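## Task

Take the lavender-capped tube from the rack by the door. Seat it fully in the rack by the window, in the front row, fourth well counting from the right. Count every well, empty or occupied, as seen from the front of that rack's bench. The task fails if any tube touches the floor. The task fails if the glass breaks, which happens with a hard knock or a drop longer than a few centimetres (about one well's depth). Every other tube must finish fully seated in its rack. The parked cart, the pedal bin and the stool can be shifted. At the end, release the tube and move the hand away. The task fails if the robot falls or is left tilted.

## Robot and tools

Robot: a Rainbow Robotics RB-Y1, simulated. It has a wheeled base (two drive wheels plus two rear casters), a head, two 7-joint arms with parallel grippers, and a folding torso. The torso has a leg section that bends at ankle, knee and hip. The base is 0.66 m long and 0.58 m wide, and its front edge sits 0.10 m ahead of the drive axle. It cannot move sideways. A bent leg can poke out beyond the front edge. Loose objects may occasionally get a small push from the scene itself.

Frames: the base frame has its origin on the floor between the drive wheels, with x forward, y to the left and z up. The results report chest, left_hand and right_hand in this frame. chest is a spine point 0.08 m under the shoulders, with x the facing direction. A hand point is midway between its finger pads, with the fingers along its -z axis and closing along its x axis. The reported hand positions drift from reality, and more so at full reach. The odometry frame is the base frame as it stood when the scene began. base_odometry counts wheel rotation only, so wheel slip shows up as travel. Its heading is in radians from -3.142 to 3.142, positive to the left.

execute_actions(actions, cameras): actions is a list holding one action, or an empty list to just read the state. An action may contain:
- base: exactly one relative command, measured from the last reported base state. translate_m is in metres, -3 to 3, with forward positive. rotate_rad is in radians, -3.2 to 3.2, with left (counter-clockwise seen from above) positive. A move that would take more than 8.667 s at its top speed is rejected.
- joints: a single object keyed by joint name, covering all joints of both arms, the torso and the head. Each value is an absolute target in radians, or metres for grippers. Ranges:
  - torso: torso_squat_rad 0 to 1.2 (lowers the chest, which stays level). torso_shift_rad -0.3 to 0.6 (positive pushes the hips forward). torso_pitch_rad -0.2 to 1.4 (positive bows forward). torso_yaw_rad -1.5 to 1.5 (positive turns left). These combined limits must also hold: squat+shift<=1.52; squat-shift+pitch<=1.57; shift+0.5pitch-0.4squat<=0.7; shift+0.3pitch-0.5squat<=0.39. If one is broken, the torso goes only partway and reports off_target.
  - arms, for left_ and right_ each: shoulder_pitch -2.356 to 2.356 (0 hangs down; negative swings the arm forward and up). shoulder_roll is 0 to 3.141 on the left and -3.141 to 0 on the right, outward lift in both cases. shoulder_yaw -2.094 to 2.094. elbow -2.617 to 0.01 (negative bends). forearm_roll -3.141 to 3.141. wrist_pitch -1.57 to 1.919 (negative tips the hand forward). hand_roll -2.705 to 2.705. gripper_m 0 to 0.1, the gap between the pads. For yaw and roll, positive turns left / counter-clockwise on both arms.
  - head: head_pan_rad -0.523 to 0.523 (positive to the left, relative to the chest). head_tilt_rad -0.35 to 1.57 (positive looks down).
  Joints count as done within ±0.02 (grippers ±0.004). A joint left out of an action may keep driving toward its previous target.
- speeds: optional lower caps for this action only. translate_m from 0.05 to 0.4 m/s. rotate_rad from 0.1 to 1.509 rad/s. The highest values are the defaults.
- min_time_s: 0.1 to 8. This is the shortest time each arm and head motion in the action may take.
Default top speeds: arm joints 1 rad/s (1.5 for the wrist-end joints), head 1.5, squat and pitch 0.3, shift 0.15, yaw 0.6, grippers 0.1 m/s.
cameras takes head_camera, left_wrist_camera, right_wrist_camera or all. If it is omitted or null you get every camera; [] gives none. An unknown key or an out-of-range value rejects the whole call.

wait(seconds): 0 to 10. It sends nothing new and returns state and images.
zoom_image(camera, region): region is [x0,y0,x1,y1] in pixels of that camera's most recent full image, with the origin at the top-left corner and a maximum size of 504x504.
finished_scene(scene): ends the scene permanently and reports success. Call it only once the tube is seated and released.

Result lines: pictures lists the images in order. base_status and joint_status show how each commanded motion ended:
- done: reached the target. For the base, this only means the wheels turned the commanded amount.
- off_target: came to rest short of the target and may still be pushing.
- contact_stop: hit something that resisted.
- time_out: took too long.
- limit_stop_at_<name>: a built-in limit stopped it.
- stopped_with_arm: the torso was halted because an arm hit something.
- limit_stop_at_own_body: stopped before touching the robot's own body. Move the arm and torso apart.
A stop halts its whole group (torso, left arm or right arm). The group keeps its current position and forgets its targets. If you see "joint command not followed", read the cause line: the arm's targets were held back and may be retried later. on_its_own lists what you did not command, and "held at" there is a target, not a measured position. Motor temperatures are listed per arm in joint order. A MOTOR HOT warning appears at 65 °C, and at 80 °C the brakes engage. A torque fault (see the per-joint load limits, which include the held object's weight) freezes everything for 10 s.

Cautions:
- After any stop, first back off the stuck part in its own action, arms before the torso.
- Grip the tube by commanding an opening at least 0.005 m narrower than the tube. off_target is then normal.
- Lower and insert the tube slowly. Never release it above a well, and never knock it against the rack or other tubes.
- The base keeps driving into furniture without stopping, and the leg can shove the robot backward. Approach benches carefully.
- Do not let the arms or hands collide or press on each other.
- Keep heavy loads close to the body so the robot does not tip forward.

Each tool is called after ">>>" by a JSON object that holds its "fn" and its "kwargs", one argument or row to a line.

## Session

>>> {"fn": "execute_actions", "kwargs": {
  "actions": [],
  "cameras": ["head_camera"]
}}

Scene clock: 0.00 s.
Motor temperatures (°C, as the motors report them): left_arm=[30 29 28 33 34 38 32] | right_arm=[29 29 30 31 30 27 33]
base_odometry: x=+0.000 y=+0.000 heading=+0.000 (m, m, rad; odometry frame)
base_status: not commanded
joint_positions: torso_squat_rad=+0.350 torso_shift_rad=+0.000 torso_pitch_rad=+0.001 torso_yaw_rad=-0.001 left_shoulder_pitch_rad=-0.023 left_shoulder_roll_rad=+0.042 left_shoulder_yaw_rad=-0.032 left_elbow_rad=-0.119 left_forearm_roll_rad=-0.010 left_wrist_pitch_rad=-0.055 left_hand_roll_rad=-0.051 left_gripper_m=+0.101 right_shoulder_pitch_rad=+0.014 right_shoulder_roll_rad=+0.000 right_shoulder_yaw_rad=+0.027 right_elbow_rad=-0.130 right_forearm_roll_rad=-0.010 right_wrist_pitch_rad=+0.031 right_hand_roll_rad=-0.015 right_gripper_m=+0.100 head_pan_rad=+0.000 head_tilt_rad=+0.400
joint_status: not commanded
chest: x=-0.2275 y=+0.0006 z=+1.2476 quat_wxyz=(+1.000, -0.001, +0.001, +0.000) (m; base frame)
left_hand: x=-0.1409 y=+0.2487 z=+0.5685 quat_wxyz=(+0.994, +0.021, -0.096, -0.052) (m; base frame)
right_hand: x=-0.1827 y=-0.2193 z=+0.5638 quat_wxyz=(+0.999, +0.000, -0.042, -0.002) (m; base frame)
pictures: head_camera
Images, in order (width x height): head_camera 896x504.

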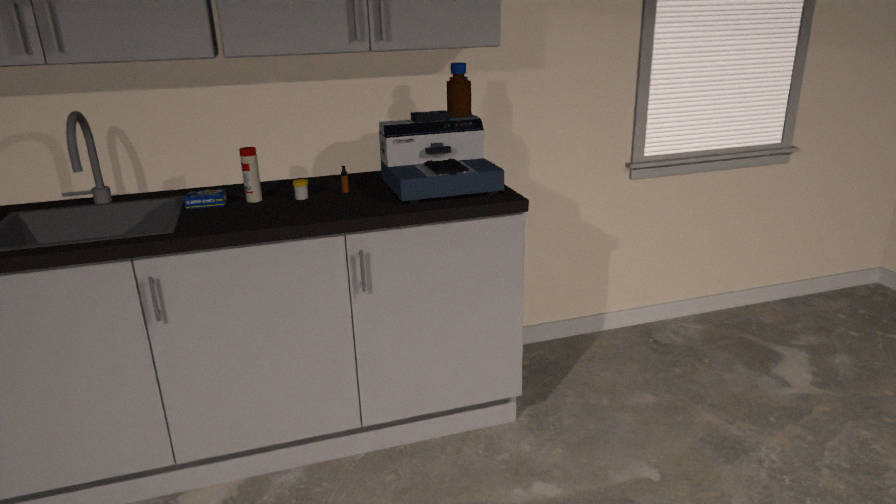

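>>> {"fn": "execute_actions", "kwargs": {
  "actions": [
    {"base":{"rotate_rad":1.9},"joints":{"torso_squat_rad":0.3,"right_shoulder_pitch_rad":-1.45,"right_shoulder_roll_rad":-0.638,"right_shoulder_yaw_rad":-0.33,"right_elbow_rad":-0.34,"right_forearm_roll_rad":-0.024,"right_wrist_pitch_rad":1.9,"right_hand_roll_rad":-1.3,"right_gripper_m":0.04}}
  ],
  "cameras": ["head_camera"]
}}

Scene clock: 6.17 s.
Motor temperatures (°C, as the motors report them): left_arm=[30 29 28 33 34 38 32] | right_arm=[30 29 30 31 30 27 33]
base_odometry: x=+0.000 y=+0.000 heading=+1.900 (m, m, rad; odometry frame)
base_status: done
joint_positions: torso_squat_rad=+0.300 torso_shift_rad=+0.000 torso_pitch_rad=+0.001 torso_yaw_rad=-0.001 left_shoulder_pitch_rad=-0.023 left_shoulder_roll_rad=+0.042 left_shoulder_yaw_rad=-0.032 left_elbow_rad=-0.119 left_forearm_roll_rad=-0.010 left_wrist_pitch_rad=-0.055 left_hand_roll_rad=-0.051 left_gripper_m=+0.101 right_shoulder_pitch_rad=-1.450 right_shoulder_roll_rad=-0.638 right_shoulder_yaw_rad=-0.330 right_elbow_rad=-0.340 right_forearm_roll_rad=-0.024 right_wrist_pitch_rad=+1.900 right_hand_roll_rad=-1.300 right_gripper_m=+0.040 head_pan_rad=+0.000 head_tilt_rad=+0.400
joint_status: all done
chest: x=-0.2276 y=+0.0005 z=+1.2587 quat_wxyz=(+1.000, -0.001, +0.001, +0.000) (m; base frame)
left_hand: x=-0.1409 y=+0.2487 z=+0.5796 quat_wxyz=(+0.994, +0.021, -0.096, -0.052) (m; base frame)
right_hand: x=+0.2748 y=-0.3828 z=+1.1893 quat_wxyz=(+0.695, -0.008, -0.004, -0.719) (m; base frame)
pictures: head_camera
Images, in order (width x height): head_camera 896x504.

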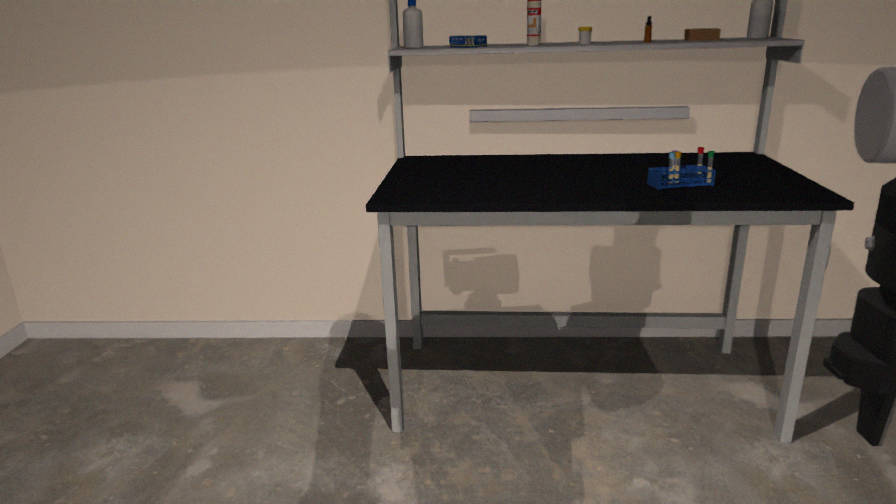

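>>> {"fn": "execute_actions", "kwargs": {
  "actions": [
    {"base":{"rotate_rad":-0.28},"joints":{"head_tilt_rad":0.6,"head_pan_rad":-0.2}}
  ],
  "cameras": []
}}

>>> {"fn": "execute_actions", "kwargs": {
  "actions": [
    {"base":{"translate_m":1.3}}
  ],
  "cameras": ["head_camera"]
}}

Scene clock: 11.37 s.
Motor temperatures (°C, as the motors report them): left_arm=[30 29 28 33 34 38 32] | right_arm=[30 29 30 31 30 27 33]
base_odometry: x=+0.000 y=+0.000 heading=+1.620 (m, m, rad; odometry frame)
base_status: done
joint_positions: torso_squat_rad=+0.300 torso_shift_rad=+0.000 torso_pitch_rad=+0.001 torso_yaw_rad=-0.001 left_shoulder_pitch_rad=-0.023 left_shoulder_roll_rad=+0.042 left_shoulder_yaw_rad=-0.032 left_elbow_rad=-0.119 left_forearm_roll_rad=-0.010 left_wrist_pitch_rad=-0.055 left_hand_roll_rad=-0.051 left_gripper_m=+0.101 right_shoulder_pitch_rad=-1.450 right_shoulder_roll_rad=-0.638 right_shoulder_yaw_rad=-0.330 right_elbow_rad=-0.340 right_forearm_roll_rad=-0.024 right_wrist_pitch_rad=+1.900 right_hand_roll_rad=-1.300 right_gripper_m=+0.040 head_pan_rad=-0.200 head_tilt_rad=+0.600
joint_status: all done
chest: x=-0.2276 y=+0.0006 z=+1.2587 quat_wxyz=(+1.000, -0.001, +0.001, +0.000) (m; base frame)
left_hand: x=-0.1409 y=+0.2487 z=+0.5796 quat_wxyz=(+0.994, +0.021, -0.096, -0.052) (m; base frame)
right_hand: x=+0.2748 y=-0.3827 z=+1.1893 quat_wxyz=(+0.695, -0.008, -0.004, -0.719) (m; base frame)
pictures: none
No camera images: the call's "cameras" was empty. Leave "cameras" out to get every camera's image.

Scene clock: 16.17 s.
Motor temperatures (°C, as the motors report them): left_arm=[30 29 28 33 34 38 32] | right_arm=[30 29 30 31 30 27 33]
base_odometry: x=-0.065 y=+1.299 heading=+1.621 (m, m, rad; odometry frame)
base_status: done
joint_positions: torso_squat_rad=+0.300 torso_shift_rad=+0.000 torso_pitch_rad=+0.002 torso_yaw_rad=-0.001 left_shoulder_pitch_rad=-0.023 left_shoulder_roll_rad=+0.042 left_shoulder_yaw_rad=-0.032 left_elbow_rad=-0.119 left_forearm_roll_rad=-0.010 left_wrist_pitch_rad=-0.055 left_hand_roll_rad=-0.051 left_gripper_m=+0.101 right_shoulder_pitch_rad=-1.450 right_shoulder_roll_rad=-0.638 right_shoulder_yaw_rad=-0.330 right_elbow_rad=-0.340 right_forearm_roll_rad=-0.024 right_wrist_pitch_rad=+1.900 right_hand_roll_rad=-1.300 right_gripper_m=+0.040 head_pan_rad=-0.200 head_tilt_rad=+0.600
joint_status: not commanded
chest: x=-0.2275 y=+0.0006 z=+1.2587 quat_wxyz=(+1.000, -0.001, +0.001, +0.000) (m; base frame)
left_hand: x=-0.1408 y=+0.2487 z=+0.5796 quat_wxyz=(+0.994, +0.021, -0.096, -0.052) (m; base frame)
right_hand: x=+0.2749 y=-0.3827 z=+1.1891 quat_wxyz=(+0.695, -0.008, -0.004, -0.719) (m; base frame)
pictures: head_camera
Images, in order (width x height): head_camera 896x504.

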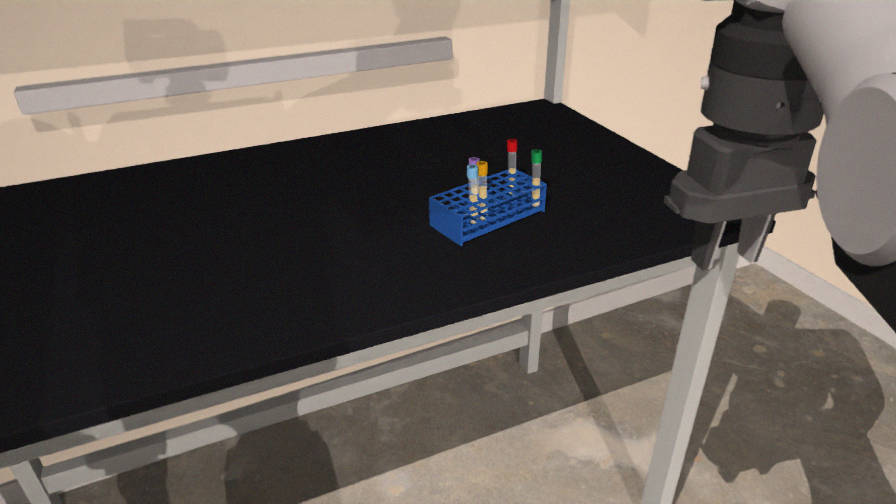

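>>> {"fn": "execute_actions", "kwargs": {
  "actions": [
    {"base":{"translate_m":0.47},"joints":{"torso_yaw_rad":0.255,"right_hand_roll_rad":-0.95,"head_tilt_rad":0.8,"head_pan_rad":-0.5}}
  ],
  "cameras": ["head_camera","right_wrist_camera"]
}}

Scene clock: 21.10 s.
Motor temperatures (°C, as the motors report them): left_arm=[30 29 28 33 34 38 32] | right_arm=[30 29 30 31 30 27 33]
base_odometry: x=-0.089 y=+1.768 heading=+1.622 (m, m, rad; odometry frame)
base_status: done
joint_positions: torso_squat_rad=+0.300 torso_shift_rad=+0.000 torso_pitch_rad=+0.002 torso_yaw_rad=+0.255 left_shoulder_pitch_rad=-0.023 left_shoulder_roll_rad=+0.042 left_shoulder_yaw_rad=-0.032 left_elbow_rad=-0.119 left_forearm_roll_rad=-0.010 left_wrist_pitch_rad=-0.055 left_hand_roll_rad=-0.051 left_gripper_m=+0.101 right_shoulder_pitch_rad=-1.450 right_shoulder_roll_rad=-0.638 right_shoulder_yaw_rad=-0.330 right_elbow_rad=-0.340 right_forearm_roll_rad=-0.024 right_wrist_pitch_rad=+1.900 right_hand_roll_rad=-0.950 right_gripper_m=+0.040 head_pan_rad=-0.500 head_tilt_rad=+0.800
joint_status: all done
chest: x=-0.2275 y=+0.0006 z=+1.2587 quat_wxyz=(+0.992, -0.001, +0.001, +0.127) (m; base frame)
left_hand: x=-0.2068 y=+0.2628 z=+0.5797 quat_wxyz=(+0.992, +0.034, -0.092, +0.075) (m; base frame)
right_hand: x=+0.3556 y=-0.2429 z=+1.1888 quat_wxyz=(+0.878, -0.008, -0.003, -0.479) (m; base frame)
pictures: head_camera, right_wrist_camera
Images, in order (width x height): head_camera 896x504, right_wrist_camera 644x364.

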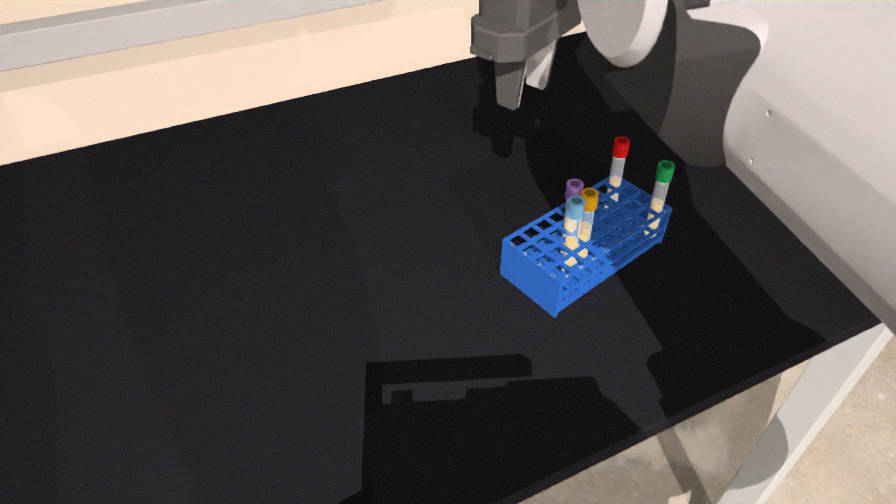

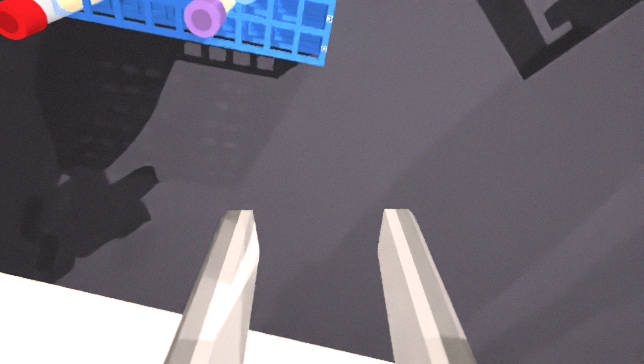

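>>> {"fn": "execute_actions", "kwargs": {
  "actions": [
    {"base":{"translate_m":0.042},"joints":{"torso_yaw_rad":0.12,"right_hand_roll_rad":-1.015}}
  ],
  "cameras": ["right_wrist_camera"]
}}

Scene clock: 24.87 s.
Motor temperatures (°C, as the motors report them): left_arm=[30 29 28 33 34 38 32] | right_arm=[30 29 30 31 30 27 33]
base_odometry: x=-0.091 y=+1.810 heading=+1.623 (m, m, rad; odometry frame)
base_status: done
joint_positions: torso_squat_rad=+0.300 torso_shift_rad=+0.000 torso_pitch_rad=+0.001 torso_yaw_rad=+0.120 left_shoulder_pitch_rad=-0.024 left_shoulder_roll_rad=+0.042 left_shoulder_yaw_rad=-0.032 left_elbow_rad=-0.119 left_forearm_roll_rad=-0.010 left_wrist_pitch_rad=-0.055 left_hand_roll_rad=-0.051 left_gripper_m=+0.101 right_shoulder_pitch_rad=-1.450 right_shoulder_roll_rad=-0.638 right_shoulder_yaw_rad=-0.330 right_elbow_rad=-0.340 right_forearm_roll_rad=-0.024 right_wrist_pitch_rad=+1.900 right_hand_roll_rad=-1.015 right_gripper_m=+0.040 head_pan_rad=-0.500 head_tilt_rad=+0.800
joint_status: all done
chest: x=-0.2275 y=+0.0005 z=+1.2587 quat_wxyz=(+0.998, -0.001, +0.001, +0.060) (m; base frame)
left_hand: x=-0.1714 y=+0.2575 z=+0.5797 quat_wxyz=(+0.995, +0.027, -0.095, +0.008) (m; base frame)
right_hand: x=+0.3174 y=-0.3194 z=+1.1889 quat_wxyz=(+0.826, -0.008, -0.003, -0.564) (m; base frame)
pictures: right_wrist_camera
Images, in order (width x height): right_wrist_camera 644x364.

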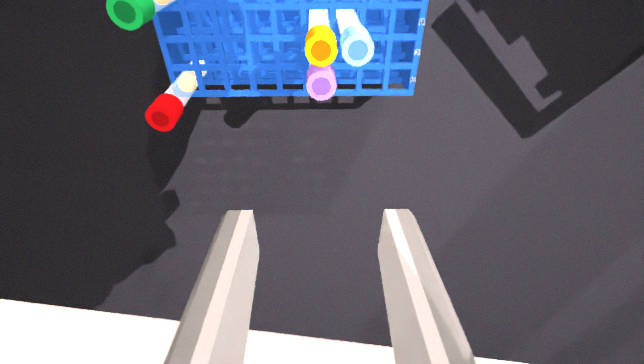

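Nearly spot on. Descend.

>>> {"fn": "execute_actions", "kwargs": {
  "actions": [
    {"joints":{"torso_squat_rad":0.65}}
  ],
  "cameras": ["right_wrist_camera"]
}}

>>> {"fn": "execute_actions", "kwargs": {
  "actions": [
    {"joints":{"torso_squat_rad":0.735}}
  ],
  "cameras": ["head_camera","right_wrist_camera"]
}}

Scene clock: 28.17 s.
Motor temperatures (°C, as the motors report them): left_arm=[30 29 28 33 34 38 32] | right_arm=[30 29 30 31 30 27 33]
base_odometry: x=-0.091 y=+1.810 heading=+1.623 (m, m, rad; odometry frame)
base_status: not commanded
joint_positions: torso_squat_rad=+0.650 torso_shift_rad=+0.000 torso_pitch_rad=+0.001 torso_yaw_rad=+0.120 left_shoulder_pitch_rad=-0.024 left_shoulder_roll_rad=+0.042 left_shoulder_yaw_rad=-0.032 left_elbow_rad=-0.119 left_forearm_roll_rad=-0.010 left_wrist_pitch_rad=-0.055 left_hand_roll_rad=-0.051 left_gripper_m=+0.101 right_shoulder_pitch_rad=-1.450 right_shoulder_roll_rad=-0.638 right_shoulder_yaw_rad=-0.330 right_elbow_rad=-0.340 right_forearm_roll_rad=-0.024 right_wrist_pitch_rad=+1.900 right_hand_roll_rad=-1.015 right_gripper_m=+0.040 head_pan_rad=-0.500 head_tilt_rad=+0.800
joint_status: all done
chest: x=-0.2276 y=+0.0005 z=+1.1472 quat_wxyz=(+0.998, -0.001, +0.001, +0.060) (m; base frame)
left_hand: x=-0.1714 y=+0.2575 z=+0.4682 quat_wxyz=(+0.995, +0.027, -0.095, +0.008) (m; base frame)
right_hand: x=+0.3173 y=-0.3194 z=+1.0775 quat_wxyz=(+0.826, -0.008, -0.003, -0.564) (m; base frame)
pictures: right_wrist_camera
Images, in order (width x height): right_wrist_camera 644x364.

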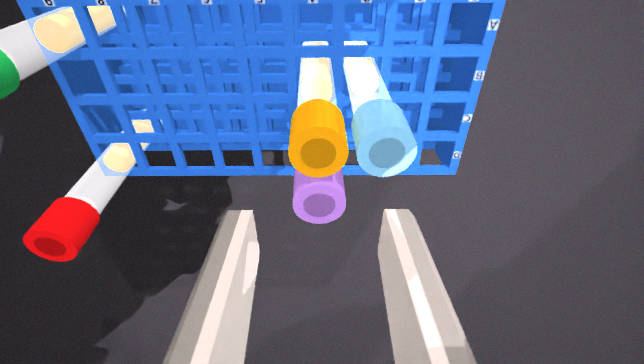

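Scene clock: 29.20 s.
Motor temperatures (°C, as the motors report them): left_arm=[30 29 28 33 34 38 32] | right_arm=[30 29 30 31 30 27 33]
base_odometry: x=-0.091 y=+1.810 heading=+1.623 (m, m, rad; odometry frame)
base_status: not commanded
joint_positions: torso_squat_rad=+0.735 torso_shift_rad=+0.000 torso_pitch_rad=+0.001 torso_yaw_rad=+0.120 left_shoulder_pitch_rad=-0.024 left_shoulder_roll_rad=+0.042 left_shoulder_yaw_rad=-0.032 left_elbow_rad=-0.119 left_forearm_roll_rad=-0.010 left_wrist_pitch_rad=-0.055 left_hand_roll_rad=-0.051 left_gripper_m=+0.101 right_shoulder_pitch_rad=-1.450 right_shoulder_roll_rad=-0.638 right_shoulder_yaw_rad=-0.330 right_elbow_rad=-0.340 right_forearm_roll_rad=-0.024 right_wrist_pitch_rad=+1.900 right_hand_roll_rad=-1.015 right_gripper_m=+0.040 head_pan_rad=-0.500 head_tilt_rad=+0.800
joint_status: all done
chest: x=-0.2276 y=+0.0005 z=+1.1092 quat_wxyz=(+0.998, -0.001, +0.001, +0.060) (m; base frame)
left_hand: x=-0.1714 y=+0.2575 z=+0.4303 quat_wxyz=(+0.995, +0.027, -0.095, +0.008) (m; base frame)
right_hand: x=+0.3173 y=-0.3194 z=+1.0395 quat_wxyz=(+0.826, -0.008, -0.003, -0.564) (m; base frame)
pictures: head_camera, right_wrist_camera
Images, in order (width x height): head_camera 896x504, right_wrist_camera 644x364.

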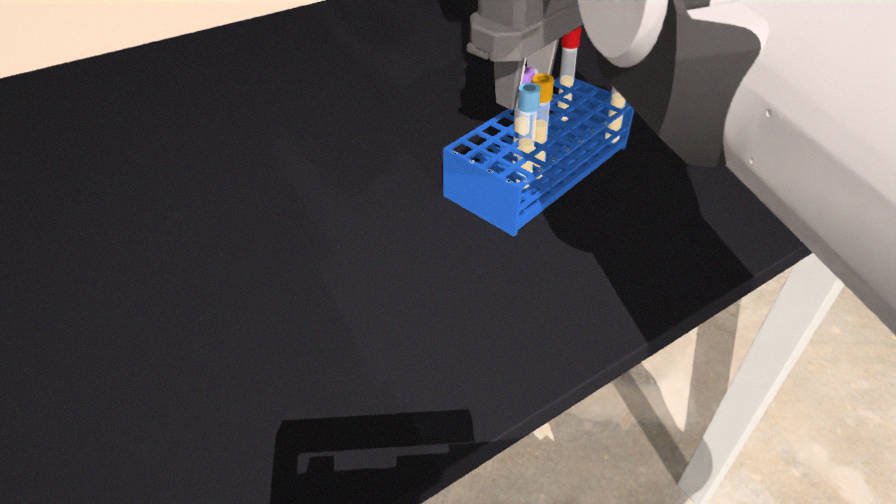

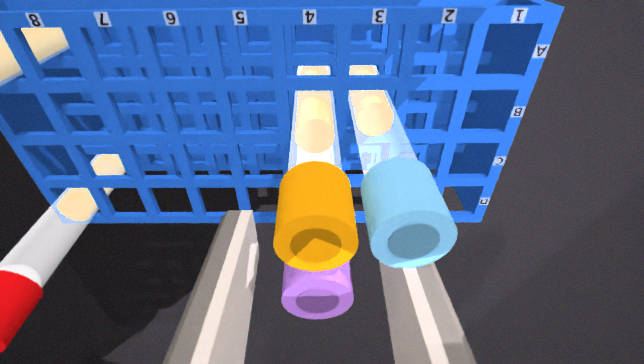

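Matches the earlier grasp view. Close and lift.

>>> {"fn": "execute_actions", "kwargs": {
  "actions": [
    {"joints":{"right_gripper_m":0.008}}
  ],
  "cameras": []
}}

>>> {"fn": "execute_actions", "kwargs": {
  "actions": [
    {"joints":{"torso_squat_rad":0.3}}
  ],
  "cameras": ["head_camera","right_wrist_camera"]
}}

>>> {"fn": "execute_actions", "kwargs": {
  "actions": [
    {"base":{"translate_m":-1.0},"joints":{"head_pan_rad":-0.12,"head_tilt_rad":0.4}}
  ],
  "cameras": []
}}

>>> {"fn": "execute_actions", "kwargs": {
  "actions": [
    {"base":{"rotate_rad":-2.88}}
  ],
  "cameras": ["head_camera"]
}}

Scene clock: 33.70 s.
Motor temperatures (°C, as the motors report them): left_arm=[30 29 28 33 34 38 32] | right_arm=[30 29 30 31 30 27 33]
base_odometry: x=-0.091 y=+1.810 heading=+1.623 (m, m, rad; odometry frame)
base_status: not commanded
joint_positions: torso_squat_rad=+0.735 torso_shift_rad=+0.000 torso_pitch_rad=+0.001 torso_yaw_rad=+0.120 left_shoulder_pitch_rad=-0.024 left_shoulder_roll_rad=+0.042 left_shoulder_yaw_rad=-0.032 left_elbow_rad=-0.119 left_forearm_roll_rad=-0.010 left_wrist_pitch_rad=-0.055 left_hand_roll_rad=-0.051 left_gripper_m=+0.101 right_shoulder_pitch_rad=-1.450 right_shoulder_roll_rad=-0.638 right_shoulder_yaw_rad=-0.330 right_elbow_rad=-0.340 right_forearm_roll_rad=-0.024 right_wrist_pitch_rad=+1.900 right_hand_roll_rad=-1.015 right_gripper_m=+0.018 head_pan_rad=-0.500 head_tilt_rad=+0.800
joint_status: right_gripper_m off_target (ended at +0.018, target +0.008)
chest: x=-0.2276 y=+0.0005 z=+1.1092 quat_wxyz=(+0.998, -0.001, +0.001, +0.060) (m; base frame)
left_hand: x=-0.1714 y=+0.2575 z=+0.4303 quat_wxyz=(+0.995, +0.027, -0.095, +0.008) (m; base frame)
right_hand: x=+0.3173 y=-0.3194 z=+1.0395 quat_wxyz=(+0.826, -0.008, -0.003, -0.564) (m; base frame)
pictures: none
No camera images: the call's "cameras" was empty. Leave "cameras" out to get every camera's image.

Scene clock: 35.93 s.
Motor temperatures (°C, as the motors report them): left_arm=[30 29 28 33 34 38 32] | right_arm=[31 29 30 31 30 27 33]
base_odometry: x=-0.091 y=+1.810 heading=+1.623 (m, m, rad; odometry frame)
base_status: not commanded
joint_positions: torso_squat_rad=+0.300 torso_shift_rad=+0.000 torso_pitch_rad=+0.002 torso_yaw_rad=+0.120 left_shoulder_pitch_rad=-0.024 left_shoulder_roll_rad=+0.042 left_shoulder_yaw_rad=-0.032 left_elbow_rad=-0.119 left_forearm_roll_rad=-0.010 left_wrist_pitch_rad=-0.055 left_hand_roll_rad=-0.051 left_gripper_m=+0.101 right_shoulder_pitch_rad=-1.450 right_shoulder_roll_rad=-0.638 right_shoulder_yaw_rad=-0.330 right_elbow_rad=-0.340 right_forearm_roll_rad=-0.024 right_wrist_pitch_rad=+1.900 right_hand_roll_rad=-1.015 right_gripper_m=+0.018 head_pan_rad=-0.500 head_tilt_rad=+0.800
joint_status: all done
chest: x=-0.2274 y=+0.0005 z=+1.2587 quat_wxyz=(+0.998, -0.001, +0.001, +0.060) (m; base frame)
left_hand: x=-0.1714 y=+0.2575 z=+0.5797 quat_wxyz=(+0.995, +0.027, -0.095, +0.008) (m; base frame)
right_hand: x=+0.3175 y=-0.3194 z=+1.1888 quat_wxyz=(+0.826, -0.008, -0.003, -0.564) (m; base frame)
pictures: head_camera, right_wrist_camera
Images, in order (width x height): head_camera 896x504, right_wrist_camera 644x364.

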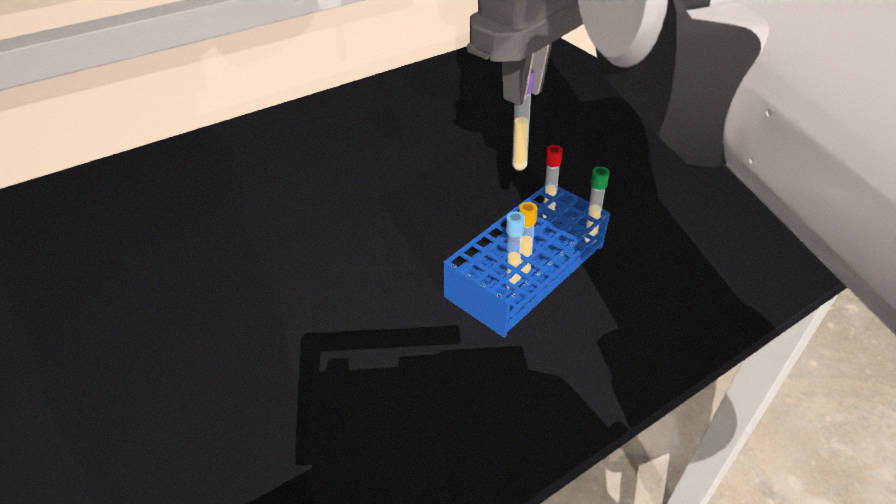

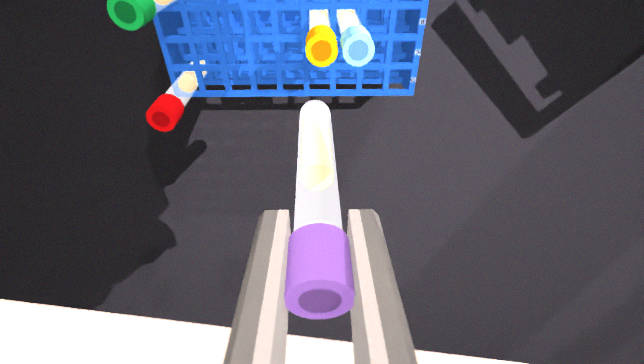

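Scene clock: 40.00 s.
Motor temperatures (°C, as the motors report them): left_arm=[30 29 28 33 34 38 32] | right_arm=[31 29 30 31 30 27 33]
base_odometry: x=-0.039 y=+0.811 heading=+1.624 (m, m, rad; odometry frame)
base_status: done
joint_positions: torso_squat_rad=+0.300 torso_shift_rad=+0.000 torso_pitch_rad=+0.001 torso_yaw_rad=+0.120 left_shoulder_pitch_rad=-0.023 left_shoulder_roll_rad=+0.042 left_shoulder_yaw_rad=-0.032 left_elbow_rad=-0.119 left_forearm_roll_rad=-0.010 left_wrist_pitch_rad=-0.055 left_hand_roll_rad=-0.051 left_gripper_m=+0.101 right_shoulder_pitch_rad=-1.450 right_shoulder_roll_rad=-0.638 right_shoulder_yaw_rad=-0.330 right_elbow_rad=-0.340 right_forearm_roll_rad=-0.024 right_wrist_pitch_rad=+1.900 right_hand_roll_rad=-1.015 right_gripper_m=+0.018 head_pan_rad=-0.120 head_tilt_rad=+0.400
joint_status: all done
chest: x=-0.2275 y=+0.0005 z=+1.2587 quat_wxyz=(+0.998, -0.001, +0.001, +0.060) (m; base frame)
left_hand: x=-0.1716 y=+0.2575 z=+0.5797 quat_wxyz=(+0.995, +0.027, -0.095, +0.008) (m; base frame)
right_hand: x=+0.3174 y=-0.3193 z=+1.1889 quat_wxyz=(+0.826, -0.008, -0.003, -0.564) (m; base frame)
pictures: none
No camera images: the call's "cameras" was empty. Leave "cameras" out to get every camera's image.

Scene clock: 45.10 s.
Motor temperatures (°C, as the motors report them): left_arm=[30 29 28 33 34 38 32] | right_arm=[31 29 30 31 30 27 33]
base_odometry: x=-0.039 y=+0.811 heading=-1.256 (m, m, rad; odometry frame)
base_status: done
joint_positions: torso_squat_rad=+0.300 torso_shift_rad=+0.000 torso_pitch_rad=+0.001 torso_yaw_rad=+0.120 left_shoulder_pitch_rad=-0.023 left_shoulder_roll_rad=+0.042 left_shoulder_yaw_rad=-0.032 left_elbow_rad=-0.119 left_forearm_roll_rad=-0.010 left_wrist_pitch_rad=-0.055 left_hand_roll_rad=-0.051 left_gripper_m=+0.101 right_shoulder_pitch_rad=-1.450 right_shoulder_roll_rad=-0.638 right_shoulder_yaw_rad=-0.330 right_elbow_rad=-0.340 right_forearm_roll_rad=-0.024 right_wrist_pitch_rad=+1.900 right_hand_roll_rad=-1.015 right_gripper_m=+0.018 head_pan_rad=-0.120 head_tilt_rad=+0.400
joint_status: not commanded
chest: x=-0.2276 y=+0.0005 z=+1.2587 quat_wxyz=(+0.998, -0.001, +0.001, +0.060) (m; base frame)
left_hand: x=-0.1716 y=+0.2575 z=+0.5797 quat_wxyz=(+0.995, +0.027, -0.095, +0.008) (m; base frame)
right_hand: x=+0.3173 y=-0.3194 z=+1.1890 quat_wxyz=(+0.826, -0.008, -0.003, -0.564) (m; base frame)
pictures: head_camera
Images, in order (width x height): head_camera 896x504.

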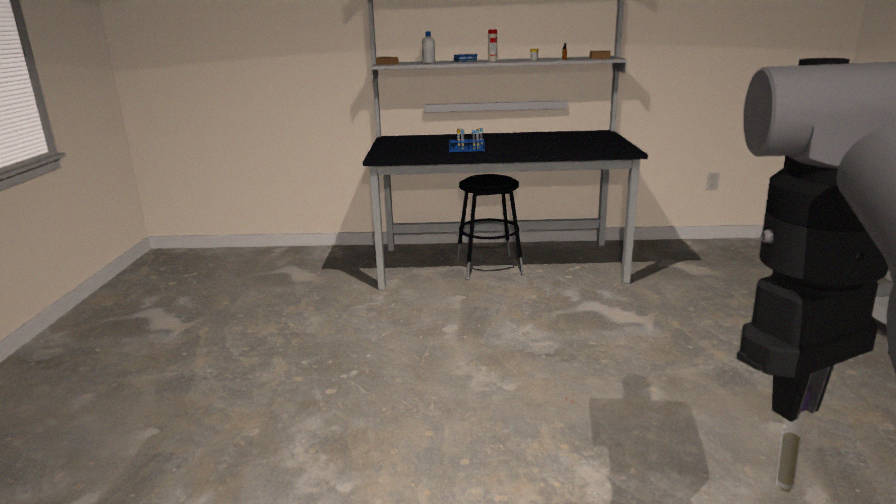

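>>> {"fn": "execute_actions", "kwargs": {
  "actions": [
    {"base":{"translate_m":2.2},"joints":{"head_tilt_rad":0.6}}
  ],
  "cameras": ["head_camera"]
}}

Scene clock: 53.80 s.
Motor temperatures (°C, as the motors report them): left_arm=[30 29 28 33 34 38 32] | right_arm=[31 29 30 31 30 27 33]
base_odometry: x=+0.642 y=-1.281 heading=-1.256 (m, m, rad; odometry frame)
base_status: done
joint_positions: torso_squat_rad=+0.300 torso_shift_rad=+0.000 torso_pitch_rad=+0.002 torso_yaw_rad=+0.120 left_shoulder_pitch_rad=-0.023 left_shoulder_roll_rad=+0.042 left_shoulder_yaw_rad=-0.032 left_elbow_rad=-0.119 left_forearm_roll_rad=-0.010 left_wrist_pitch_rad=-0.055 left_hand_roll_rad=-0.051 left_gripper_m=+0.101 right_shoulder_pitch_rad=-1.450 right_shoulder_roll_rad=-0.638 right_shoulder_yaw_rad=-0.330 right_elbow_rad=-0.340 right_forearm_roll_rad=-0.024 right_wrist_pitch_rad=+1.900 right_hand_roll_rad=-1.015 right_gripper_m=+0.018 head_pan_rad=-0.120 head_tilt_rad=+0.600
joint_status: all done
chest: x=-0.2275 y=+0.0005 z=+1.2587 quat_wxyz=(+0.998, -0.001, +0.001, +0.060) (m; base frame)
left_hand: x=-0.1715 y=+0.2575 z=+0.5797 quat_wxyz=(+0.995, +0.027, -0.095, +0.008) (m; base frame)
right_hand: x=+0.3175 y=-0.3194 z=+1.1889 quat_wxyz=(+0.826, -0.008, -0.003, -0.564) (m; base frame)
pictures: head_camera
Images, in order (width x height): head_camera 896x504.

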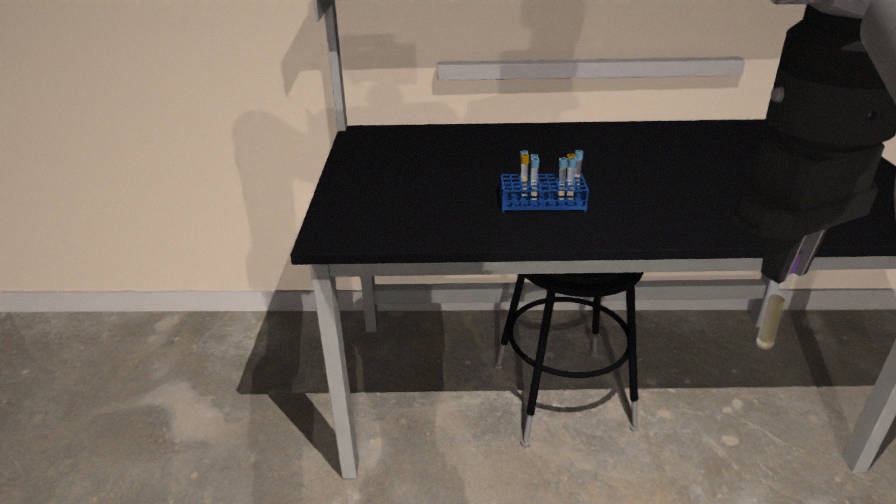

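>>> {"fn": "execute_actions", "kwargs": {
  "actions": [
    {"base":{"translate_m":0.68},"joints":{"torso_yaw_rad":0.255,"right_hand_roll_rad":-1.52,"head_tilt_rad":0.9,"head_pan_rad":-0.5}}
  ],
  "cameras": ["head_camera","right_wrist_camera"]
}}

Scene clock: 59.80 s.
Motor temperatures (°C, as the motors report them): left_arm=[30 29 28 33 34 38 32] | right_arm=[31 29 30 31 30 27 33]
base_odometry: x=+0.852 y=-1.928 heading=-1.257 (m, m, rad; odometry frame)
base_status: done
joint_positions: torso_squat_rad=+0.300 torso_shift_rad=+0.000 torso_pitch_rad=+0.002 torso_yaw_rad=+0.255 left_shoulder_pitch_rad=-0.023 left_shoulder_roll_rad=+0.042 left_shoulder_yaw_rad=-0.032 left_elbow_rad=-0.119 left_forearm_roll_rad=-0.010 left_wrist_pitch_rad=-0.055 left_hand_roll_rad=-0.051 left_gripper_m=+0.101 right_shoulder_pitch_rad=-1.450 right_shoulder_roll_rad=-0.638 right_shoulder_yaw_rad=-0.330 right_elbow_rad=-0.340 right_forearm_roll_rad=-0.024 right_wrist_pitch_rad=+1.900 right_hand_roll_rad=-1.520 right_gripper_m=+0.018 head_pan_rad=-0.500 head_tilt_rad=+0.900
joint_status: all done
chest: x=-0.2275 y=+0.0006 z=+1.2587 quat_wxyz=(+0.992, +0.000, +0.001, +0.127) (m; base frame)
left_hand: x=-0.2067 y=+0.2628 z=+0.5797 quat_wxyz=(+0.992, +0.034, -0.092, +0.075) (m; base frame)
right_hand: x=+0.3555 y=-0.2430 z=+1.1887 quat_wxyz=(+0.708, -0.007, -0.005, -0.706) (m; base frame)
pictures: head_camera, right_wrist_camera
Images, in order (width x height): head_camera 896x504, right_wrist_camera 644x364.

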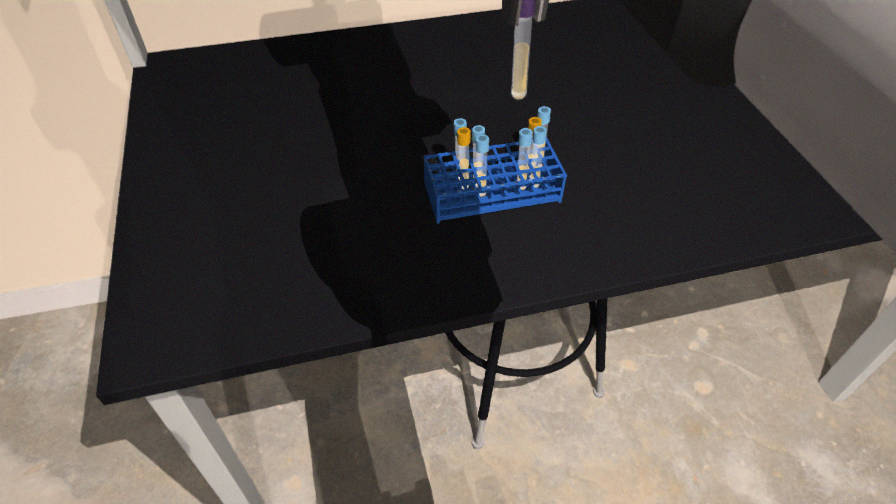

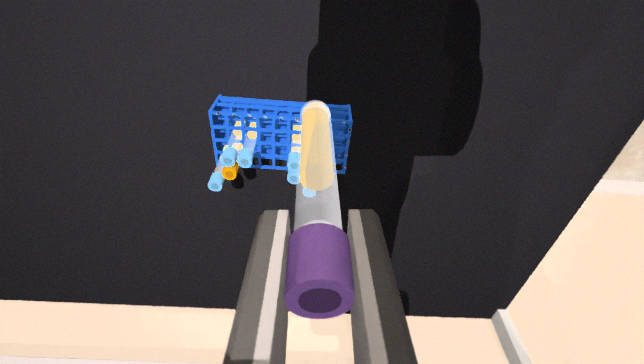

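>>> {"fn": "execute_actions", "kwargs": {
  "actions": [
    {"base":{"rotate_rad":-0.149},"joints":{"right_hand_roll_rad":-1.42,"torso_squat_rad":0.6}}
  ],
  "cameras": []
}}

>>> {"fn": "execute_actions", "kwargs": {
  "actions": [
    {"base":{"translate_m":0.18},"joints":{"torso_squat_rad":0.8}}
  ],
  "cameras": ["head_camera","right_wrist_camera"]
}}

Scene clock: 70.30 s.
Motor temperatures (°C, as the motors report them): left_arm=[30 29 28 33 34 38 32] | right_arm=[31 29 30 31 30 27 33]
base_odometry: x=+0.852 y=-1.928 heading=-1.405 (m, m, rad; odometry frame)
base_status: done
joint_positions: torso_squat_rad=+0.600 torso_shift_rad=+0.000 torso_pitch_rad=+0.001 torso_yaw_rad=+0.255 left_shoulder_pitch_rad=-0.023 left_shoulder_roll_rad=+0.042 left_shoulder_yaw_rad=-0.032 left_elbow_rad=-0.119 left_forearm_roll_rad=-0.010 left_wrist_pitch_rad=-0.055 left_hand_roll_rad=-0.051 left_gripper_m=+0.101 right_shoulder_pitch_rad=-1.450 right_shoulder_roll_rad=-0.638 right_shoulder_yaw_rad=-0.330 right_elbow_rad=-0.340 right_forearm_roll_rad=-0.024 right_wrist_pitch_rad=+1.900 right_hand_roll_rad=-1.420 right_gripper_m=+0.018 head_pan_rad=-0.500 head_tilt_rad=+0.900
joint_status: all done
chest: x=-0.2276 y=+0.0005 z=+1.1677 quat_wxyz=(+0.992, -0.001, +0.001, +0.127) (m; base frame)
left_hand: x=-0.2067 y=+0.2628 z=+0.4887 quat_wxyz=(+0.992, +0.034, -0.093, +0.075) (m; base frame)
right_hand: x=+0.3555 y=-0.2430 z=+1.0978 quat_wxyz=(+0.742, -0.007, -0.005, -0.670) (m; base frame)
pictures: none
No camera images: the call's "cameras" was empty. Leave "cameras" out to get every camera's image.

Scene clock: 72.17 s.
Motor temperatures (°C, as the motors report them): left_arm=[30 29 28 33 34 38 32] | right_arm=[31 29 30 31 30 27 33]
base_odometry: x=+0.882 y=-2.106 heading=-1.406 (m, m, rad; odometry frame)
base_status: done
joint_positions: torso_squat_rad=+0.800 torso_shift_rad=+0.000 torso_pitch_rad=+0.002 torso_yaw_rad=+0.255 left_shoulder_pitch_rad=-0.023 left_shoulder_roll_rad=+0.042 left_shoulder_yaw_rad=-0.032 left_elbow_rad=-0.119 left_forearm_roll_rad=-0.010 left_wrist_pitch_rad=-0.055 left_hand_roll_rad=-0.051 left_gripper_m=+0.101 right_shoulder_pitch_rad=-1.450 right_shoulder_roll_rad=-0.638 right_shoulder_yaw_rad=-0.330 right_elbow_rad=-0.340 right_forearm_roll_rad=-0.024 right_wrist_pitch_rad=+1.900 right_hand_roll_rad=-1.420 right_gripper_m=+0.018 head_pan_rad=-0.500 head_tilt_rad=+0.900
joint_status: all done
chest: x=-0.2275 y=+0.0005 z=+1.0776 quat_wxyz=(+0.992, +0.000, +0.001, +0.127) (m; base frame)
left_hand: x=-0.2067 y=+0.2628 z=+0.3987 quat_wxyz=(+0.992, +0.034, -0.092, +0.075) (m; base frame)
right_hand: x=+0.3555 y=-0.2431 z=+1.0076 quat_wxyz=(+0.742, -0.007, -0.005, -0.670) (m; base frame)
pictures: head_camera, right_wrist_camera
Images, in order (width x height): head_camera 896x504, right_wrist_camera 644x364.

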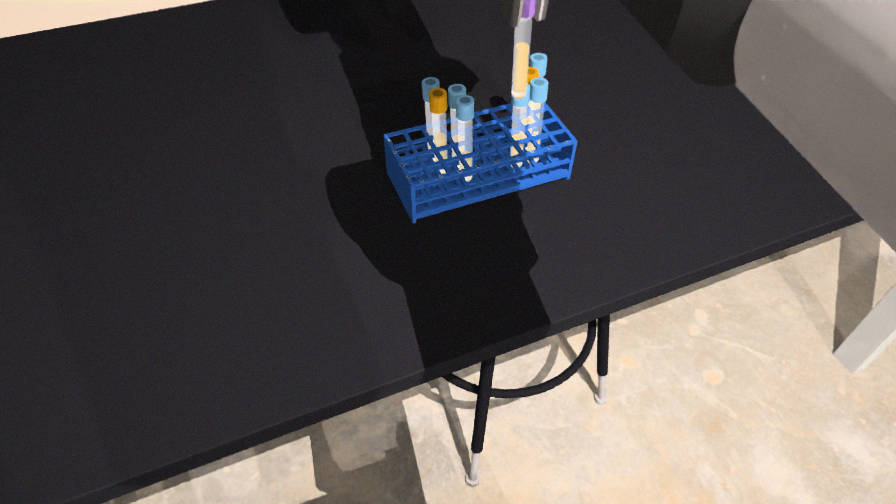

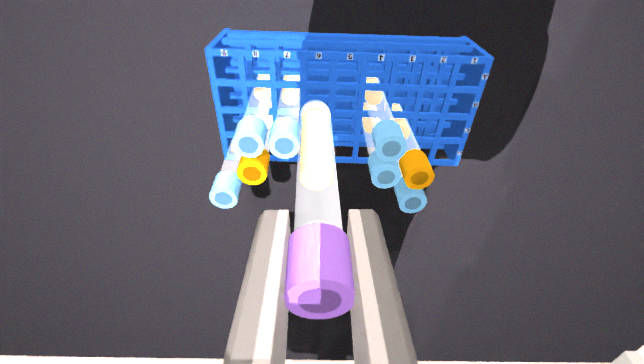

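>>> {"fn": "execute_actions", "kwargs": {
  "actions": [
    {"joints":{"torso_squat_rad":0.9,"head_tilt_rad":0.75}}
  ],
  "cameras": ["head_camera","right_wrist_camera"]
}}

Scene clock: 75.87 s.
Motor temperatures (°C, as the motors report them): left_arm=[30 29 28 33 34 38 32] | right_arm=[31 29 30 31 30 27 33]
base_odometry: x=+0.882 y=-2.106 heading=-1.406 (m, m, rad; odometry frame)
base_status: not commanded
joint_positions: torso_squat_rad=+0.900 torso_shift_rad=+0.000 torso_pitch_rad=+0.001 torso_yaw_rad=+0.255 left_shoulder_pitch_rad=-0.023 left_shoulder_roll_rad=+0.042 left_shoulder_yaw_rad=-0.032 left_elbow_rad=-0.119 left_forearm_roll_rad=-0.010 left_wrist_pitch_rad=-0.055 left_hand_roll_rad=-0.051 left_gripper_m=+0.101 right_shoulder_pitch_rad=-1.450 right_shoulder_roll_rad=-0.638 right_shoulder_yaw_rad=-0.330 right_elbow_rad=-0.340 right_forearm_roll_rad=-0.024 right_wrist_pitch_rad=+1.900 right_hand_roll_rad=-1.420 right_gripper_m=+0.018 head_pan_rad=-0.500 head_tilt_rad=+0.750
joint_status: all done
chest: x=-0.2276 y=+0.0005 z=+1.0251 quat_wxyz=(+0.992, -0.001, +0.001, +0.127) (m; base frame)
left_hand: x=-0.2067 y=+0.2627 z=+0.3461 quat_wxyz=(+0.992, +0.034, -0.093, +0.075) (m; base frame)
right_hand: x=+0.3554 y=-0.2431 z=+0.9552 quat_wxyz=(+0.742, -0.007, -0.005, -0.670) (m; base frame)
pictures: head_camera, right_wrist_camera
Images, in order (width x height): head_camera 896x504, right_wrist_camera 644x364.

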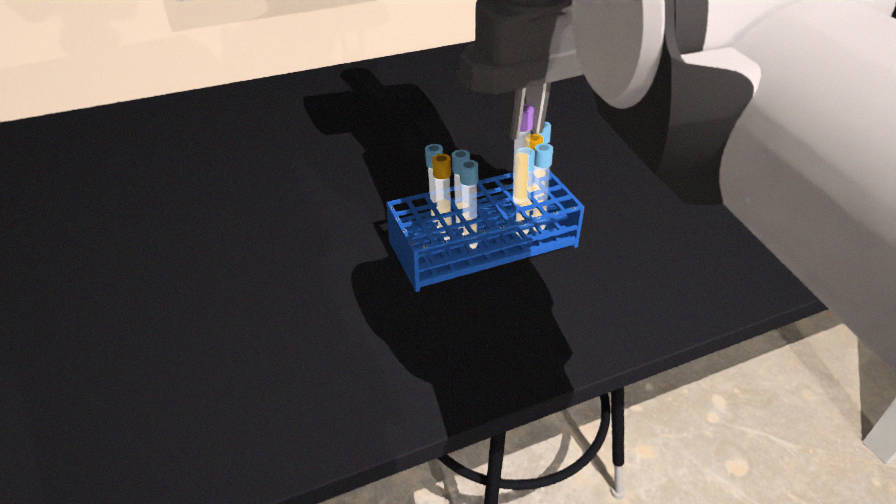

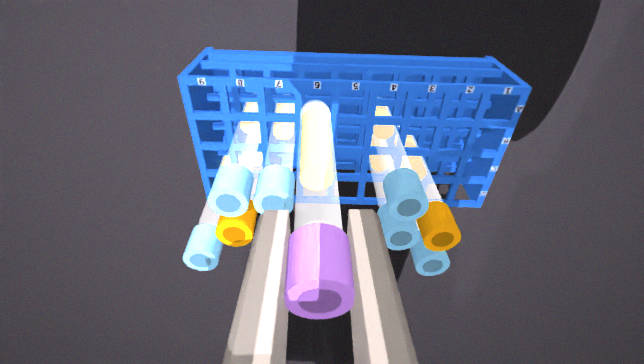

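>>> {"fn": "execute_actions", "kwargs": {
  "actions": [
    {"base":{"translate_m":0.006}}
  ],
  "cameras": []
}}

>>> {"fn": "execute_actions", "kwargs": {
  "actions": [
    {"joints":{"torso_squat_rad":0.955}}
  ],
  "cameras": ["head_camera","right_wrist_camera"]
}}

Scene clock: 79.80 s.
Motor temperatures (°C, as the motors report them): left_arm=[30 29 28 33 34 38 32] | right_arm=[31 29 30 31 30 27 33]
base_odometry: x=+0.883 y=-2.112 heading=-1.406 (m, m, rad; odometry frame)
base_status: done
joint_positions: torso_squat_rad=+0.900 torso_shift_rad=+0.000 torso_pitch_rad=+0.001 torso_yaw_rad=+0.255 left_shoulder_pitch_rad=-0.023 left_shoulder_roll_rad=+0.042 left_shoulder_yaw_rad=-0.032 left_elbow_rad=-0.119 left_forearm_roll_rad=-0.010 left_wrist_pitch_rad=-0.055 left_hand_roll_rad=-0.051 left_gripper_m=+0.101 right_shoulder_pitch_rad=-1.450 right_shoulder_roll_rad=-0.638 right_shoulder_yaw_rad=-0.330 right_elbow_rad=-0.340 right_forearm_roll_rad=-0.024 right_wrist_pitch_rad=+1.900 right_hand_roll_rad=-1.420 right_gripper_m=+0.018 head_pan_rad=-0.500 head_tilt_rad=+0.750
joint_status: not commanded
chest: x=-0.2275 y=+0.0005 z=+1.0251 quat_wxyz=(+0.992, -0.001, +0.001, +0.127) (m; base frame)
left_hand: x=-0.2067 y=+0.2627 z=+0.3461 quat_wxyz=(+0.992, +0.034, -0.093, +0.075) (m; base frame)
right_hand: x=+0.3555 y=-0.2431 z=+0.9551 quat_wxyz=(+0.742, -0.007, -0.005, -0.670) (m; base frame)
pictures: none
No camera images: the call's "cameras" was empty. Leave "cameras" out to get every camera's image.

Scene clock: 80.70 s.
Motor temperatures (°C, as the motors report them): left_arm=[30 29 28 33 34 38 32] | right_arm=[31 29 30 31 30 27 33]
base_odometry: x=+0.883 y=-2.112 heading=-1.406 (m, m, rad; odometry frame)
base_status: not commanded
joint_positions: torso_squat_rad=+0.955 torso_shift_rad=+0.000 torso_pitch_rad=+0.001 torso_yaw_rad=+0.255 left_shoulder_pitch_rad=-0.023 left_shoulder_roll_rad=+0.042 left_shoulder_yaw_rad=-0.032 left_elbow_rad=-0.119 left_forearm_roll_rad=-0.010 left_wrist_pitch_rad=-0.055 left_hand_roll_rad=-0.051 left_gripper_m=+0.101 right_shoulder_pitch_rad=-1.450 right_shoulder_roll_rad=-0.638 right_shoulder_yaw_rad=-0.330 right_elbow_rad=-0.340 right_forearm_roll_rad=-0.024 right_wrist_pitch_rad=+1.900 right_hand_roll_rad=-1.420 right_gripper_m=+0.018 head_pan_rad=-0.500 head_tilt_rad=+0.750
joint_status: all done
chest: x=-0.2276 y=+0.0005 z=+0.9943 quat_wxyz=(+0.992, -0.001, +0.001, +0.127) (m; base frame)
left_hand: x=-0.2067 y=+0.2627 z=+0.3153 quat_wxyz=(+0.992, +0.034, -0.093, +0.075) (m; base frame)
right_hand: x=+0.3554 y=-0.2431 z=+0.9244 quat_wxyz=(+0.742, -0.007, -0.005, -0.670) (m; base frame)
pictures: head_camera, right_wrist_camera
Images, in order (width x height): head_camera 896x504, right_wrist_camera 644x364.

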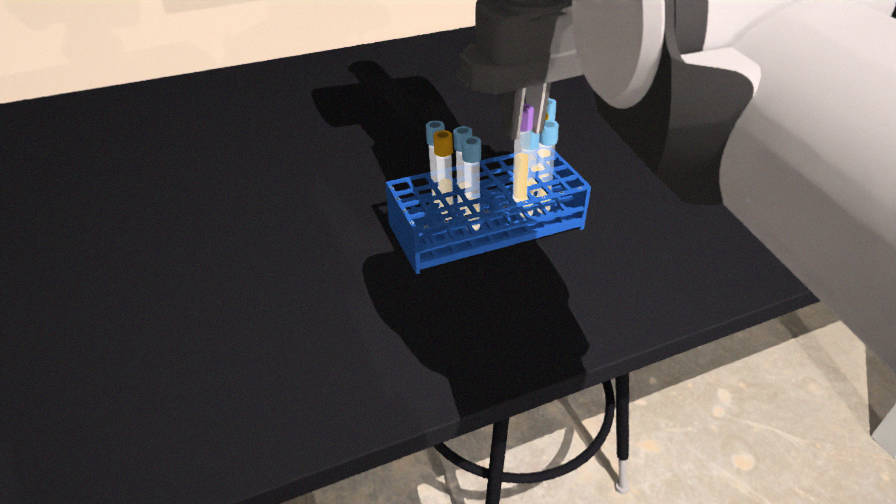

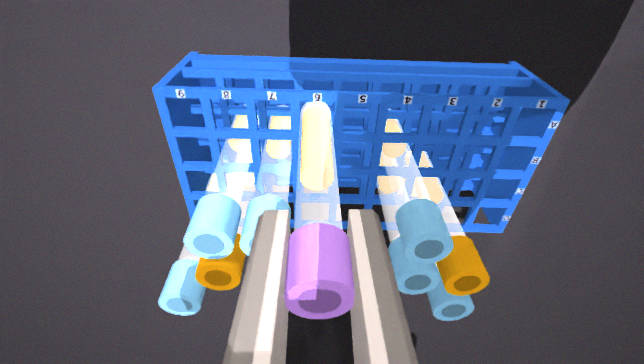

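>>> {"fn": "execute_actions", "kwargs": {
  "actions": [
    {"joints":{"torso_squat_rad":0.998}}
  ],
  "cameras": ["head_camera","right_wrist_camera"]
}}

>>> {"fn": "zoom_image", "kwargs": {
  "camera": "head_camera",
  "region": [380, 40, 660, 260]
}}

Scene clock: 83.23 s.
Motor temperatures (°C, as the motors report them): left_arm=[30 29 28 33 34 38 32] | right_arm=[31 29 30 31 30 27 33]
base_odometry: x=+0.883 y=-2.112 heading=-1.406 (m, m, rad; odometry frame)
base_status: not commanded
joint_positions: torso_squat_rad=+0.998 torso_shift_rad=+0.000 torso_pitch_rad=+0.001 torso_yaw_rad=+0.255 left_shoulder_pitch_rad=-0.023 left_shoulder_roll_rad=+0.042 left_shoulder_yaw_rad=-0.032 left_elbow_rad=-0.119 left_forearm_roll_rad=-0.010 left_wrist_pitch_rad=-0.055 left_hand_roll_rad=-0.051 left_gripper_m=+0.101 right_shoulder_pitch_rad=-1.450 right_shoulder_roll_rad=-0.638 right_shoulder_yaw_rad=-0.330 right_elbow_rad=-0.340 right_forearm_roll_rad=-0.024 right_wrist_pitch_rad=+1.900 right_hand_roll_rad=-1.420 right_gripper_m=+0.018 head_pan_rad=-0.500 head_tilt_rad=+0.750
joint_status: all done
chest: x=-0.2276 y=+0.0005 z=+0.9693 quat_wxyz=(+0.992, -0.001, +0.001, +0.127) (m; base frame)
left_hand: x=-0.2067 y=+0.2627 z=+0.2904 quat_wxyz=(+0.992, +0.034, -0.093, +0.075) (m; base frame)
right_hand: x=+0.3554 y=-0.2431 z=+0.8994 quat_wxyz=(+0.742, -0.007, -0.005, -0.670) (m; base frame)
pictures: head_camera, right_wrist_camera
Images, in order (width x height): head_camera 896x504, right_wrist_camera 644x364.

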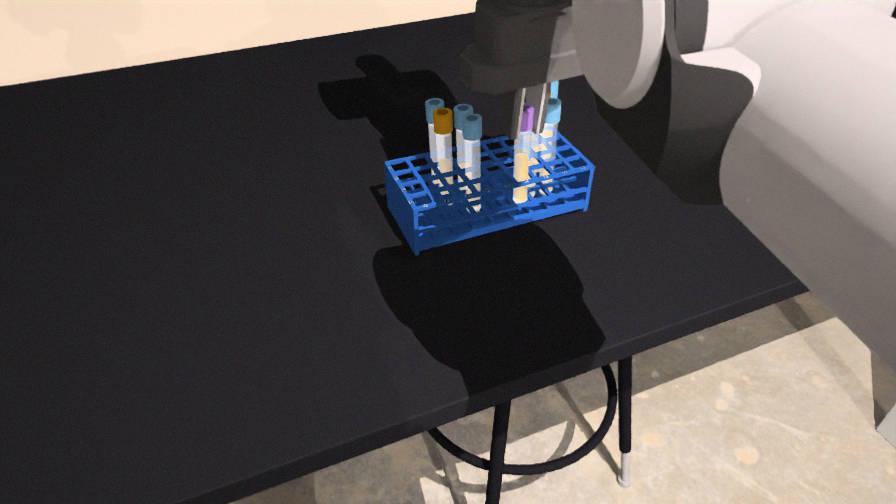

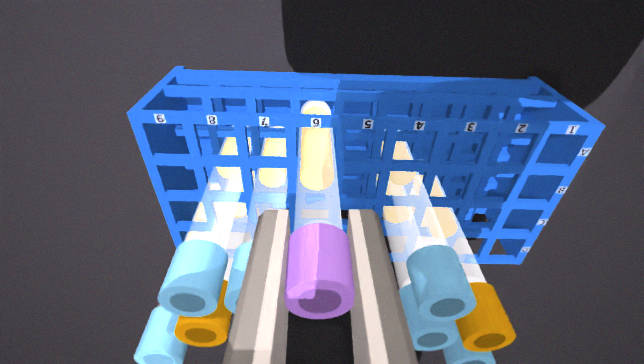

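Region (380, 40, 660, 260) of head_camera's 896x504 image, scaled by 1.800, with more detail than that image has; it fills the top 396 rows of this view, and the rest is white.

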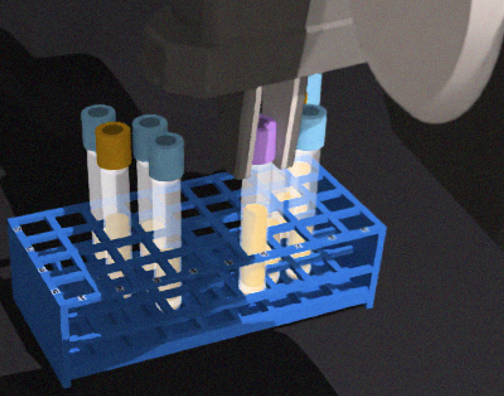

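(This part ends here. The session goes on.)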